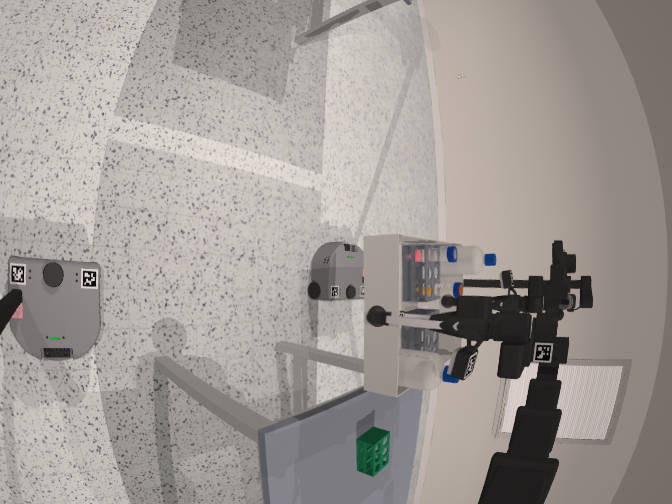

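{"op": "execute_actions", "data": {"actions": [{"r1":{"base":{"translate_m":-0.5}},"r2":{"base":{"translate_m":0.5},"joints":{"arm_m":0.414}}}], "cameras": []}}

{"op": "execute_actions", "data": {"actions": [{"r1":{"base":{"translate_m":-0.5}},"r2":{"base":{"translate_m":0.5},"joints":{"arm_m":0.407}}}], "cameras": ["r1_head_camera","r1_nav_camera"]}}

Scene clock: 128.93 s.
r1.base_odometry: x=+0.800 y=-0.175 heading=+2.389 (m, m, rad; r1's odometry frame)
r1.turned_by_wheels: +0.000 (rad since the last result)
r1.turned_by_imu: +0.000 (rad since the last result)
r1.base_tilt: forward=-1.7 right=+0.6 (deg)
r1.lidar_m: 1.97 2.31 1.68 1.62 1.67 2.28 1.55 1.30 1.10 1.06 0.44 2.20
r1.head_depth_mm: - 3079 1100 835 675 1317 1183 / 2737 3007 556 619 675 1312 1185 / - - 734 612 676 1320 1185 / 707 - 740 734 677 1278 1185 / 2557 866 733 612 678 1294 1189 / 2637 2917 2368 766 680 689 1117 / 2658 2929 2713 2045 744 1290 1196
r1.base_status: done
r1.joint_positions: lift_m=+1.040 arm_m=+0.399 wrist_yaw_rad=+0.001 wrist_pitch_rad=-1.563 wrist_roll_rad=+1.567 gripper_m=-0.044 head_pan_rad=-1.563 head_tilt_rad=-0.741
r1.joint_status: not commanded
r1.motor_effort: left_wheel=-2(5) right_wheel=+0(3) lift_m=+45(45) arm_m=+3(3) wrist_yaw_rad=-1(1) wrist_pitch_rad=-4(12) wrist_roll_rad=+2(1) gripper_m=-18(17) head_pan_rad=-2(3) head_tilt_rad=-6(5) (%)
r1.hand_pose: x=-0.0216 y=-0.5215 z=+0.9218 quat_wxyz=(+0.002, +0.002, -0.710, -0.704) (m; r1's base frame)
r1.wrist_depth_mm: - 50 65 133 293 977 997 / 179 71 104 178 300 300 - / 184 185 183 184 310 306 - / 189 192 191 191 325 - - / 200 199 198 118 331 - - / 202 208 206 210 340 - - / 188 216 214 215 353 - -
r2.base_odometry: x=+1.531 y=+0.485 heading=+0.971 (m, m, rad; r2's odometry frame)
r2.turned_by_wheels: +0.000 (rad since the last result)
r2.turned_by_imu: -0.003 (rad since the last result)
r2.base_tilt: forward=-0.2 right=-1.8 (deg)
r2.lidar_m: 1.18 2.49 1.79 1.71 1.76 2.38 2.01 2.20 0.35 0.33 0.34 0.46
r2.head_depth_mm: 2734 2933 2305 835 638 577 1154 / - 2877 591 754 635 575 983 / - 892 717 749 634 573 1102 / 776 872 721 745 630 571 1099 / 2647 818 678 744 628 570 1100 / 2692 2985 979 764 627 1231 1079 / 2668 2957 975 760 623 1221 1076
r2.base_status: done
r2.joint_positions: lift_m=+1.040 arm_m=+0.414 wrist_yaw_rad=+0.001 wrist_pitch_rad=-1.547 wrist_roll_rad=+1.567 gripper_m=-0.044 head_pan_rad=-1.577 head_tilt_rad=-0.741
r2.joint_status: all done
r2.motor_effort: left_wheel=+6(12) right_wheel=-5(7) lift_m=+50(50) arm_m=-3(6) wrist_yaw_rad=-1(2) wrist_pitch_rad=-6(11) wrist_roll_rad=+1(1) gripper_m=-16(16) head_pan_rad=+3(3) head_tilt_rad=-3(3) (%)
r2.hand_pose: x=-0.0216 y=-0.5412 z=+0.9216 quat_wxyz=(+0.002, +0.002, -0.715, -0.699) (m; r2's base frame)
r2.wrist_depth_mm: - 61 79 299 303 305 - / 180 107 116 308 309 309 - / 182 184 184 316 317 317 - / 185 188 187 323 321 321 - / 191 190 191 327 330 330 - / 189 194 193 - 339 335 - / 195 198 199 200 345 346 -
pictures: none
No camera images: the call's "cameras" was empty. Leave "cameras" out to get every camera's image.

Scene clock: 135.20 s.
r1.base_odometry: x=+1.164 y=-0.517 heading=+2.389 (m, m, rad; r1's odometry frame)
r1.turned_by_wheels: +0.000 (rad since the last result)
r1.turned_by_imu: +0.001 (rad since the last result)
r1.base_tilt: forward=-1.7 right=+0.7 (deg)
r1.lidar_m: 2.46 2.31 1.67 1.61 1.67 2.27 1.56 0.84 1.11 1.07 1.11 0.77
r1.head_depth_mm: - 3037 1099 835 673 1311 1184 / 2775 2956 559 617 674 1316 1182 / - - 734 612 676 1319 1182 / 705 - 738 707 678 1314 1182 / 2581 2820 730 611 679 1295 1190 / 2637 2942 981 765 678 1294 1192 / 2648 2959 1120 846 682 1291 1195
r1.base_status: done
r1.joint_positions: lift_m=+1.040 arm_m=+0.399 wrist_yaw_rad=+0.001 wrist_pitch_rad=-1.566 wrist_roll_rad=+1.566 gripper_m=-0.044 head_pan_rad=-1.563 head_tilt_rad=-0.741
r1.joint_status: not commanded
r1.motor_effort: left_wheel=-2(6) right_wheel=+0(4) lift_m=+45(45) arm_m=+3(3) wrist_yaw_rad=-1(1) wrist_pitch_rad=-2(11) wrist_roll_rad=+2(2) gripper_m=-18(19) head_pan_rad=-3(3) head_tilt_rad=-6(5) (%)
r1.hand_pose: x=-0.0216 y=-0.5206 z=+0.9219 quat_wxyz=(+0.002, +0.002, -0.708, -0.706) (m; r1's base frame)
r1.wrist_depth_mm: - 50 65 138 294 - 990 / - 71 105 177 302 298 - / 184 184 183 184 310 - - / 188 192 190 191 324 - - / 200 199 196 118 333 - - / 202 207 206 206 342 - - / 208 215 213 217 359 - -
r2.base_odometry: x=+1.813 y=+0.898 heading=+0.971 (m, m, rad; r2's odometry frame)
r2.turned_by_wheels: +0.000 (rad since the last result)
r2.turned_by_imu: -0.003 (rad since the last result)
r2.base_tilt: forward=+0.1 right=-2.0 (deg)
r2.lidar_m: 1.38 2.52 1.80 1.73 1.77 2.38 2.50 0.47 0.33 0.32 0.33 0.44
r2.head_depth_mm: 2724 2916 931 779 638 564 1085 / - 2832 585 755 634 562 1107 / - 898 716 748 632 560 1100 / 763 865 710 749 630 570 1105 / 2653 790 703 745 629 570 1100 / 2643 2925 979 762 629 567 1095 / 2695 2969 972 763 624 565 1096
r2.base_status: done
r2.joint_positions: lift_m=+1.040 arm_m=+0.407 wrist_yaw_rad=+0.002 wrist_pitch_rad=-1.550 wrist_roll_rad=+1.565 gripper_m=-0.044 head_pan_rad=-1.577 head_tilt_rad=-0.741
r2.joint_status: all done
r2.motor_effort: left_wheel=+6(13) right_wheel=-5(7) lift_m=+50(50) arm_m=-3(6) wrist_yaw_rad=-1(1) wrist_pitch_rad=-4(11) wrist_roll_rad=+2(2) gripper_m=-16(16) head_pan_rad=+3(3) head_tilt_rad=-4(4) (%)
r2.hand_pose: x=-0.0216 y=-0.5332 z=+0.9217 quat_wxyz=(+0.003, +0.002, -0.714, -0.700) (m; r2's base frame)
r2.wrist_depth_mm: - 61 79 301 303 306 - / 180 91 115 303 313 313 - / 182 183 185 312 317 317 - / 185 187 187 317 322 327 - / 190 190 190 324 333 330 - / 190 193 193 - 337 335 - / 194 197 197 270 348 343 -
pictures: r1_head_camera (sideways: a quarter turn clockwise sets it upright), r1_nav_camera (sideways: a quarter turn counterclockwise sets it upright)
camera_calibration (this result's frames):
r1_head_camera: T_world_to_cam=[[0.0393863, 0.634589, -0.771846, 1.02556], [0.998724, -0.0494449, 0.0103115, -0.0208097], [-0.0316203, -0.771267, -0.635726, 0.786971], [0, 0, 0, 1]] pos_world=[0.00527419, -0.0448752, 1.29209]
r1_nav_camera: T_world_to_cam=[[0.0353267, -0.65642, 0.753568, -0.944458], [-0.997976, -0.0630629, -0.00814861, 0.063946], [0.0528711, -0.751756, -0.657319, 0.806755], [0, 0, 0, 1]] pos_world=[0.0545271, -0.00944546, 1.24253]
Images, in order (width x height): r1_head_camera 896x504, r1_nav_camera 672x504.

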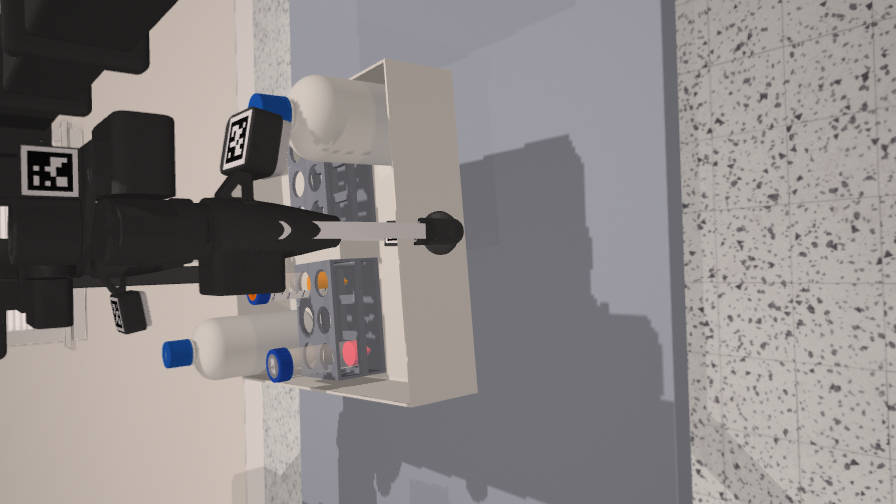

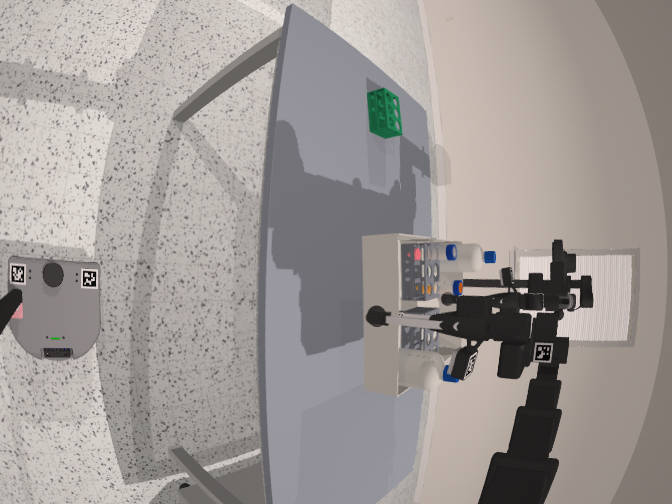

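{"op": "execute_actions", "data": {"actions": [{"r1":{"joints":{"lift_m":0.922}},"r2":{"joints":{"lift_m":0.922,"arm_m":0.403}}}], "cameras": []}}

{"op": "execute_actions", "data": {"actions": [{"r1":{"joints":{"lift_m":0.91}},"r2":{"joints":{"lift_m":0.91}}}], "cameras": []}}

{"op": "execute_actions", "data": {"actions": [{"r1":{"joints":{"gripper_m":0.055}},"r2":{"joints":{"gripper_m":0.055}}}], "cameras": []}}

{"op": "execute_actions", "data": {"actions": [{"r1":{"joints":{"lift_m":1.09}},"r2":{"joints":{"lift_m":1.09}}}], "cameras": []}}

{"op": "execute_actions", "data": {"actions": [{"r1":{"joints":{"arm_m":0.3,"wrist_roll_rad":0,"wrist_pitch_rad":-0.9,"gripper_m":0.062}},"r2":{"joints":{"arm_m":0.3,"wrist_roll_rad":0,"gripper_m":0.062}}}], "cameras": ["r1_head_camera","r2_head_camera","r1_wrist_camera","r2_nav_camera"]}}

Scene clock: 143.70 s.
r1.base_odometry: x=+1.164 y=-0.517 heading=+2.389 (m, m, rad; r1's odometry frame)
r1.turned_by_wheels: +0.000 (rad since the last result)
r1.turned_by_imu: -0.001 (rad since the last result)
r1.base_tilt: forward=-1.7 right=+0.8 (deg)
r1.lidar_m: 2.46 2.30 1.68 1.61 1.67 2.27 1.56 0.84 1.11 1.07 1.11 0.78
r1.head_depth_mm: 2680 3034 - - 654 1308 1185 / 2700 2940 1056 658 674 1313 1188 / 2642 2900 - 762 673 1322 1192 / 2588 835 1160 790 660 1315 1188 / 988 2919 884 798 660 1291 1189 / 2662 2954 1114 832 667 1290 1190 / 2666 2920 1116 843 680 1295 1190
r1.base_status: not commanded
r1.joint_positions: lift_m=+0.922 arm_m=+0.399 wrist_yaw_rad=+0.001 wrist_pitch_rad=-1.558 wrist_roll_rad=+1.566 gripper_m=-0.044 head_pan_rad=-1.563 head_tilt_rad=-0.741
r1.joint_status: all done
r1.motor_effort: left_wheel=-2(2) right_wheel=+0(1) lift_m=+37(37) arm_m=+3(3) wrist_yaw_rad=-1(1) wrist_pitch_rad=-6(7) wrist_roll_rad=+2(2) gripper_m=-19(18) head_pan_rad=-2(2) head_tilt_rad=-6(5) (%)
r1.hand_pose: x=-0.0216 y=-0.5225 z=+0.8041 quat_wxyz=(+0.003, +0.002, -0.711, -0.703) (m; r1's base frame)
r1.wrist_depth_mm: - 51 66 139 181 179 851 / - 72 105 177 187 184 183 / 185 185 184 185 193 190 - / 189 194 191 190 199 195 999 / 202 200 197 118 204 204 - / 201 208 207 207 211 211 - / 190 218 214 216 220 220 -
r2.base_odometry: x=+1.813 y=+0.898 heading=+0.971 (m, m, rad; r2's odometry frame)
r2.turned_by_wheels: +0.000 (rad since the last result)
r2.turned_by_imu: +0.000 (rad since the last result)
r2.base_tilt: forward=-0.1 right=-2.1 (deg)
r2.lidar_m: 1.38 2.51 1.80 1.73 1.78 2.39 2.50 0.47 0.33 0.32 0.33 0.44
r2.head_depth_mm: 2634 2919 - 743 636 564 1089 / 2636 - 777 671 635 561 1105 / 2592 - 825 703 632 559 1097 / 750 1411 903 703 632 572 1105 / 2643 2923 883 698 627 569 1093 / 2660 2943 982 766 625 567 1097 / 2667 2966 972 761 626 566 1090
r2.base_status: not commanded
r2.joint_positions: lift_m=+0.922 arm_m=+0.403 wrist_yaw_rad=+0.002 wrist_pitch_rad=-1.546 wrist_roll_rad=+1.565 gripper_m=-0.044 head_pan_rad=-1.577 head_tilt_rad=-0.741
r2.joint_status: all done
r2.motor_effort: left_wheel=+6(7) right_wheel=-5(5) lift_m=+41(42) arm_m=-4(6) wrist_yaw_rad=-1(1) wrist_pitch_rad=-7(7) wrist_roll_rad=+2(2) gripper_m=-16(16) head_pan_rad=+3(3) head_tilt_rad=-3(3) (%)
r2.hand_pose: x=-0.0216 y=-0.5305 z=+0.8038 quat_wxyz=(+0.003, +0.002, -0.716, -0.698) (m; r2's base frame)
r2.wrist_depth_mm: - 61 80 189 190 190 191 / 181 91 115 192 195 194 196 / 183 183 184 197 199 199 201 / 187 187 187 200 203 204 204 / 189 190 191 204 208 208 209 / 190 194 194 - 211 211 212 / 194 196 198 200 215 216 217
pictures: none
No camera images: the call's "cameras" was empty. Leave "cameras" out to get every camera's image.

Scene clock: 144.60 s.
r1.base_odometry: x=+1.164 y=-0.517 heading=+2.389 (m, m, rad; r1's odometry frame)
r1.turned_by_wheels: +0.000 (rad since the last result)
r1.turned_by_imu: +0.000 (rad since the last result)
r1.base_tilt: forward=-1.7 right=+0.7 (deg)
r1.lidar_m: 2.47 2.30 1.68 1.61 1.67 2.27 1.55 0.84 1.11 1.07 1.10 0.77
r1.head_depth_mm: 2677 2983 2915 - 657 1317 1177 / 2697 2893 - 660 676 1320 1184 / 2655 2910 - 731 673 1319 1185 / 2581 834 1133 784 661 1318 1184 / 1078 2850 890 793 660 1290 1191 / 2670 2988 1114 842 666 1294 1186 / 2632 2920 1119 844 680 1290 1191
r1.base_status: not commanded
r1.joint_positions: lift_m=+0.910 arm_m=+0.399 wrist_yaw_rad=+0.001 wrist_pitch_rad=-1.559 wrist_roll_rad=+1.565 gripper_m=-0.044 head_pan_rad=-1.563 head_tilt_rad=-0.741
r1.joint_status: all done
r1.motor_effort: left_wheel=-2(2) right_wheel=+0(0) lift_m=+29(38) arm_m=+2(3) wrist_yaw_rad=-1(1) wrist_pitch_rad=-6(6) wrist_roll_rad=+2(2) gripper_m=-19(17) head_pan_rad=-2(3) head_tilt_rad=-7(6) (%)
r1.hand_pose: x=-0.0216 y=-0.5225 z=+0.7924 quat_wxyz=(+0.003, +0.002, -0.711, -0.703) (m; r1's base frame)
r1.wrist_depth_mm: - 53 69 137 171 169 169 / 181 75 107 177 177 175 172 / 188 188 185 182 183 180 178 / 189 194 191 189 188 185 937 / 200 200 199 118 193 191 - / 201 208 205 204 200 198 - / 191 216 213 211 209 207 -
r2.base_odometry: x=+1.813 y=+0.898 heading=+0.971 (m, m, rad; r2's odometry frame)
r2.turned_by_wheels: +0.000 (rad since the last result)
r2.turned_by_imu: +0.000 (rad since the last result)
r2.base_tilt: forward=-0.2 right=-1.9 (deg)
r2.lidar_m: 1.38 2.51 1.80 1.72 1.78 2.38 2.50 0.47 0.33 0.32 0.33 0.44
r2.head_depth_mm: 2635 2914 - 758 630 563 1089 / 2632 - 908 669 637 561 1105 / 2585 - - 701 633 562 1104 / 759 862 895 705 630 571 1099 / 2574 3002 869 700 628 569 1096 / 2650 2944 982 765 629 568 1097 / 2643 2950 971 759 626 567 1097
r2.base_status: not commanded
r2.joint_positions: lift_m=+0.910 arm_m=+0.403 wrist_yaw_rad=+0.002 wrist_pitch_rad=-1.546 wrist_roll_rad=+1.565 gripper_m=-0.044 head_pan_rad=-1.577 head_tilt_rad=-0.741
r2.joint_status: all done
r2.motor_effort: left_wheel=+7(7) right_wheel=-5(5) lift_m=+41(40) arm_m=-4(5) wrist_yaw_rad=-2(2) wrist_pitch_rad=-7(7) wrist_roll_rad=+2(2) gripper_m=-16(16) head_pan_rad=+4(3) head_tilt_rad=-4(3) (%)
r2.hand_pose: x=-0.0216 y=-0.5305 z=+0.7919 quat_wxyz=(+0.003, +0.003, -0.716, -0.698) (m; r2's base frame)
r2.wrist_depth_mm: - 58 77 177 179 180 181 / 178 86 114 182 183 184 183 / 180 181 182 185 186 187 187 / 184 186 187 189 190 192 191 / 189 190 190 192 194 195 196 / 190 193 194 - 198 200 200 / 195 197 198 202 203 204 205
pictures: none
No camera images: the call's "cameras" was empty. Leave "cameras" out to get every camera's image.

Scene clock: 146.10 s.
r1.base_odometry: x=+1.164 y=-0.517 heading=+2.389 (m, m, rad; r1's odometry frame)
r1.turned_by_wheels: +0.000 (rad since the last result)
r1.turned_by_imu: +0.000 (rad since the last result)
r1.base_tilt: forward=-1.6 right=+0.7 (deg)
r1.lidar_m: 2.46 2.30 1.68 1.61 1.67 2.28 1.56 0.84 1.11 1.07 1.10 0.77
r1.head_depth_mm: 2718 3001 2915 - 656 1310 1180 / 2708 2945 - 657 676 1319 1181 / 2620 2904 - 731 675 1312 1190 / 2589 835 1137 786 661 1314 1188 / 1078 2877 892 789 662 1289 1192 / 2672 2932 1117 839 666 1290 1194 / 2657 2939 1117 849 680 1296 1189
r1.base_status: not commanded
r1.joint_positions: lift_m=+0.910 arm_m=+0.399 wrist_yaw_rad=+0.001 wrist_pitch_rad=-1.562 wrist_roll_rad=+1.566 gripper_m=+0.055 head_pan_rad=-1.563 head_tilt_rad=-0.741
r1.joint_status: all done
r1.motor_effort: left_wheel=-2(2) right_wheel=+1(0) lift_m=+29(29) arm_m=+2(2) wrist_yaw_rad=+0(1) wrist_pitch_rad=-4(6) wrist_roll_rad=+2(2) gripper_m=+0(82) head_pan_rad=-3(3) head_tilt_rad=-7(5) (%)
r1.hand_pose: x=-0.0216 y=-0.5216 z=+0.7925 quat_wxyz=(+0.002, +0.002, -0.710, -0.704) (m; r1's base frame)
r1.wrist_depth_mm: - 53 70 145 171 169 169 / 181 75 109 177 176 174 173 / 186 187 184 182 182 180 178 / 189 192 191 189 188 186 984 / 200 200 196 195 193 192 977 / 202 209 207 202 205 198 - / 210 214 212 210 208 206 -
r2.base_odometry: x=+1.813 y=+0.898 heading=+0.971 (m, m, rad; r2's odometry frame)
r2.turned_by_wheels: +0.000 (rad since the last result)
r2.turned_by_imu: +0.000 (rad since the last result)
r2.base_tilt: forward=-0.2 right=-1.9 (deg)
r2.lidar_m: 1.38 2.51 1.80 1.72 1.78 2.38 2.50 0.47 0.33 0.32 0.33 0.44
r2.head_depth_mm: 2615 2946 - 755 629 563 1091 / 2630 - 909 670 636 561 1103 / 2611 - - 702 633 562 1102 / 758 856 887 703 630 571 1100 / 2617 2971 873 701 628 569 1101 / 2626 2977 981 764 624 569 1101 / 2660 2939 972 762 624 566 1099
r2.base_status: not commanded
r2.joint_positions: lift_m=+0.910 arm_m=+0.403 wrist_yaw_rad=+0.002 wrist_pitch_rad=-1.548 wrist_roll_rad=+1.565 gripper_m=+0.055 head_pan_rad=-1.577 head_tilt_rad=-0.741
r2.joint_status: all done
r2.motor_effort: left_wheel=+6(6) right_wheel=-4(6) lift_m=+41(41) arm_m=-4(5) wrist_yaw_rad=-2(2) wrist_pitch_rad=-5(7) wrist_roll_rad=+2(2) gripper_m=+1(81) head_pan_rad=+3(3) head_tilt_rad=-3(3) (%)
r2.hand_pose: x=-0.0216 y=-0.5298 z=+0.7919 quat_wxyz=(+0.003, +0.002, -0.715, -0.699) (m; r2's base frame)
r2.wrist_depth_mm: - 58 78 178 180 180 181 / 178 84 113 182 184 184 185 / 182 184 183 185 187 188 188 / 185 187 187 189 190 192 193 / 190 191 191 193 194 196 196 / 190 195 - 196 - 200 201 / 196 197 200 202 205 205 205
pictures: none
No camera images: the call's "cameras" was empty. Leave "cameras" out to get every camera's image.

Scene clock: 148.57 s.
r1.base_odometry: x=+1.164 y=-0.517 heading=+2.389 (m, m, rad; r1's odometry frame)
r1.turned_by_wheels: +0.000 (rad since the last result)
r1.turned_by_imu: +0.000 (rad since the last result)
r1.base_tilt: forward=-1.6 right=+0.6 (deg)
r1.lidar_m: 2.46 2.31 1.68 1.61 1.67 2.28 1.56 0.84 1.11 1.06 1.10 0.77
r1.head_depth_mm: 2717 2966 1097 836 674 1312 1179 / 2772 3027 1102 665 675 1311 1188 / - 3109 992 787 673 1318 1188 / 1279 - 1111 797 666 1319 1187 / 2630 2947 888 793 661 1297 1188 / 2637 2956 1115 838 664 1287 1183 / 2660 2962 1119 848 681 1297 1189
r1.base_status: not commanded
r1.joint_positions: lift_m=+1.090 arm_m=+0.399 wrist_yaw_rad=+0.001 wrist_pitch_rad=-1.563 wrist_roll_rad=+1.566 gripper_m=+0.055 head_pan_rad=-1.563 head_tilt_rad=-0.741
r1.joint_status: all done
r1.motor_effort: left_wheel=-2(2) right_wheel=+1(1) lift_m=+38(42) arm_m=+2(3) wrist_yaw_rad=-1(1) wrist_pitch_rad=-4(4) wrist_roll_rad=+2(2) gripper_m=+0(1) head_pan_rad=-3(3) head_tilt_rad=-6(6) (%)
r1.hand_pose: x=-0.0216 y=-0.5214 z=+0.9721 quat_wxyz=(+0.002, +0.002, -0.710, -0.705) (m; r1's base frame)
r1.wrist_depth_mm: 327 296 176 339 336 - - / 363 324 226 322 352 - - / 382 336 367 364 361 - - / 391 334 381 377 374 - - / 359 340 387 392 385 - - / 360 347 374 403 408 - - / 442 432 429 421 421 - -
r2.base_odometry: x=+1.813 y=+0.898 heading=+0.971 (m, m, rad; r2's odometry frame)
r2.turned_by_wheels: +0.000 (rad since the last result)
r2.turned_by_imu: +0.000 (rad since the last result)
r2.base_tilt: forward=-0.1 right=-2.0 (deg)
r2.lidar_m: 1.38 2.52 1.80 1.73 1.77 2.39 2.50 0.47 0.33 0.32 0.33 0.44
r2.head_depth_mm: 2632 2975 1007 780 637 564 1089 / 2612 3022 945 668 634 562 1105 / - 2979 947 702 634 561 1104 / 1271 2974 936 705 631 572 1101 / 2637 2935 873 701 629 571 1093 / 2671 2933 980 763 627 568 1094 / 2660 2969 975 761 625 567 1099
r2.base_status: not commanded
r2.joint_positions: lift_m=+1.090 arm_m=+0.403 wrist_yaw_rad=+0.002 wrist_pitch_rad=-1.549 wrist_roll_rad=+1.565 gripper_m=+0.055 head_pan_rad=-1.577 head_tilt_rad=-0.741
r2.joint_status: all done
r2.motor_effort: left_wheel=+5(5) right_wheel=-4(3) lift_m=+43(43) arm_m=-4(4) wrist_yaw_rad=-2(1) wrist_pitch_rad=-5(5) wrist_roll_rad=+2(2) gripper_m=+1(1) head_pan_rad=+3(3) head_tilt_rad=-4(2) (%)
r2.hand_pose: x=-0.0216 y=-0.5296 z=+0.9719 quat_wxyz=(+0.003, +0.002, -0.714, -0.700) (m; r2's base frame)
r2.wrist_depth_mm: 343 306 214 352 350 351 - / 297 325 217 353 361 361 - / 361 313 362 363 370 369 - / 366 363 369 370 376 380 - / 369 325 372 382 380 384 - / 362 323 - 391 - 396 - / 346 330 346 401 401 406 -
pictures: none
No camera images: the call's "cameras" was empty. Leave "cameras" out to get every camera's image.

Scene clock: 150.57 s.
r1.base_odometry: x=+1.164 y=-0.517 heading=+2.389 (m, m, rad; r1's odometry frame)
r1.turned_by_wheels: +0.000 (rad since the last result)
r1.turned_by_imu: +0.000 (rad since the last result)
r1.base_tilt: forward=-1.7 right=+0.6 (deg)
r1.lidar_m: 2.46 2.31 1.68 1.61 1.67 2.28 1.56 0.84 1.11 1.07 1.10 0.78
r1.head_depth_mm: 2709 3002 1103 836 674 1312 1180 / - 2993 1103 664 673 1311 1187 / - 2943 985 795 673 1313 1188 / 822 - 982 808 665 1316 1190 / 2662 2968 889 793 663 1282 1193 / 2660 2980 1111 839 667 1288 1193 / 2665 2979 1114 849 682 1300 1186
r1.base_status: not commanded
r1.joint_positions: lift_m=+1.090 arm_m=+0.300 wrist_yaw_rad=+0.001 wrist_pitch_rad=-0.913 wrist_roll_rad=+0.004 gripper_m=+0.062 head_pan_rad=-1.563 head_tilt_rad=-0.741
r1.joint_status: all done
r1.motor_effort: left_wheel=-2(2) right_wheel=+0(1) lift_m=+38(38) arm_m=-4(5) wrist_yaw_rad=-1(0) wrist_pitch_rad=+7(7) wrist_roll_rad=-2(2) gripper_m=+0(39) head_pan_rad=-3(3) head_tilt_rad=-7(7) (%)
r1.hand_pose: x=-0.0214 y=-0.5829 z=+1.0110 quat_wxyz=(+0.634, +0.312, -0.635, -0.312) (m; r1's base frame)
r1.wrist_depth_mm: 614 608 596 611 617 618 617 / 556 547 431 506 529 559 558 / 505 503 477 502 496 505 506 / 459 456 391 419 409 471 467 / 429 427 387 421 404 427 431 / 399 401 390 398 387 393 401 / 372 366 373 374 294 375 374
r2.base_odometry: x=+1.813 y=+0.898 heading=+0.971 (m, m, rad; r2's odometry frame)
r2.turned_by_wheels: +0.000 (rad since the last result)
r2.turned_by_imu: +0.000 (rad since the last result)
r2.base_tilt: forward=-0.1 right=-2.1 (deg)
r2.lidar_m: 1.38 2.52 1.80 1.72 1.78 2.38 2.50 0.47 0.33 0.32 0.33 0.44
r2.head_depth_mm: 2686 2977 1008 779 635 564 1089 / 2749 2962 963 668 635 562 1102 / - - 845 703 633 560 1104 / 2546 2926 935 701 630 571 1099 / 2659 2951 874 701 627 570 1098 / 2621 2936 979 765 627 569 1100 / 2651 2965 975 762 625 566 1095
r2.base_status: not commanded
r2.joint_positions: lift_m=+1.090 arm_m=+0.300 wrist_yaw_rad=+0.002 wrist_pitch_rad=-1.552 wrist_roll_rad=+0.005 gripper_m=+0.062 head_pan_rad=-1.577 head_tilt_rad=-0.741
r2.joint_status: all done
r2.motor_effort: left_wheel=+5(5) right_wheel=-3(3) lift_m=+43(43) arm_m=-4(5) wrist_yaw_rad=-1(1) wrist_pitch_rad=-3(5) wrist_roll_rad=-1(0) gripper_m=+1(38) head_pan_rad=+4(4) head_tilt_rad=-4(4) (%)
r2.hand_pose: x=-0.0217 y=-0.4262 z=+0.9719 quat_wxyz=(+0.504, +0.494, -0.505, -0.496) (m; r2's base frame)
r2.wrist_depth_mm: 345 345 347 351 268 220 358 / 348 350 353 358 331 363 365 / 358 359 366 370 364 372 373 / 369 370 372 370 378 381 382 / 374 375 376 380 382 387 389 / 384 386 - 393 389 393 395 / - - - - - - -
pictures: r1_head_camera (sideways: a quarter turn clockwise sets it upright), r1_wrist_camera, r2_head_camera (sideways: a quarter turn clockwise sets it upright), r2_nav_camera (sideways: a quarter turn counterclockwise sets it upright)
camera_calibration (this result's frames):
r1_head_camera: T_world_to_cam=[[0.0393863, 0.634589, -0.771846, 1.02556], [0.998724, -0.0494448, 0.0103115, -0.0208097], [-0.0316202, -0.771267, -0.635726, 0.786971], [0, 0, 0, 1]] pos_world=[0.00527419, -0.0448752, 1.29209]
r1_wrist_camera: T_world_to_cam=[[-0.999078, -0.0411979, 0.0120421, -0.0611469], [-0.0422908, 0.896922, -0.440161, 0.992147], [0.00733289, -0.440265, -0.897838, 0.815129], [0, 0, 0, 1]] pos_world=[-0.0251091, -0.533525, 1.16929]
r2_head_camera: T_world_to_cam=[[-0.0381775, 0.67083, -0.740627, 0.981251], [0.999191, 0.0350303, -0.0197767, 0.0261879], [0.0126776, -0.740783, -0.671625, 0.829495], [0, 0, 0, 1]] pos_world=[0.000779012, -0.0446948, 1.28437]
r2_nav_camera: T_world_to_cam=[[0.0123263, -0.638043, 0.769902, -0.95767], [-0.999149, 0.0224434, 0.0345961, 0.0219048], [-0.039353, -0.769674, -0.637224, 0.798977], [0, 0, 0, 1]] pos_world=[0.0651328, 0.00342552, 1.24568]
Images, in order (width x height): r1_head_camera 896x504, r1_wrist_camera 644x364, r2_head_camera 896x504, r2_nav_camera 672x504.

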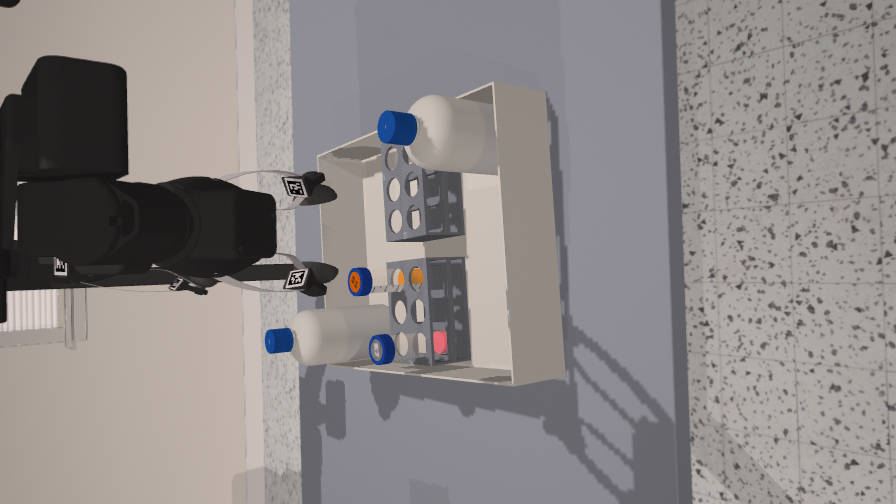

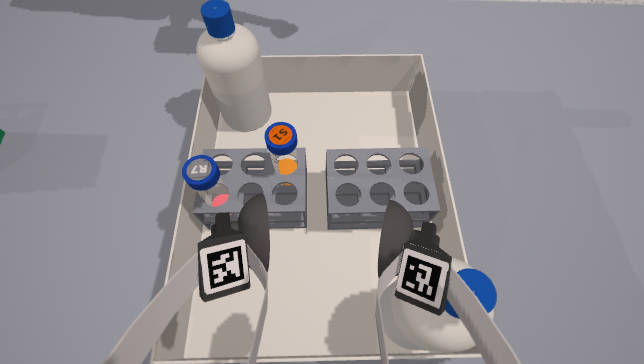

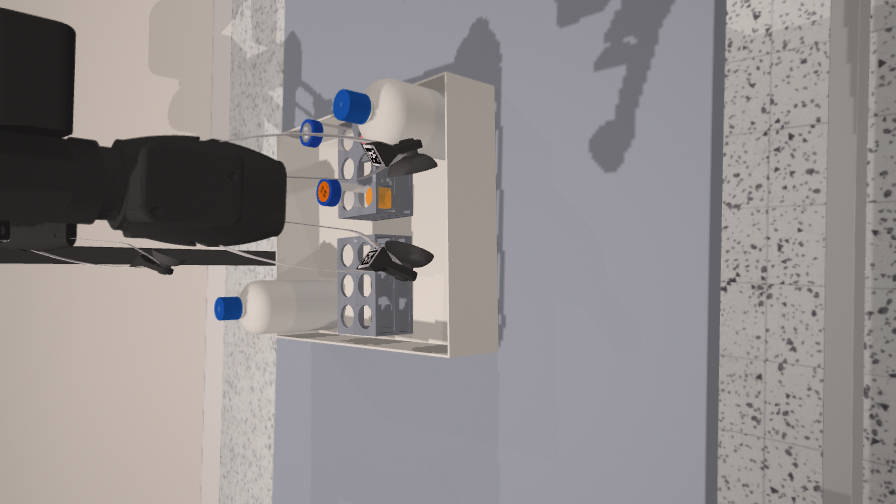

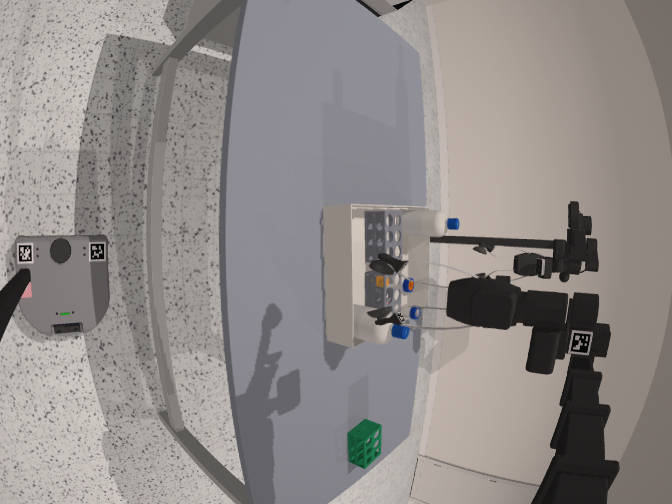

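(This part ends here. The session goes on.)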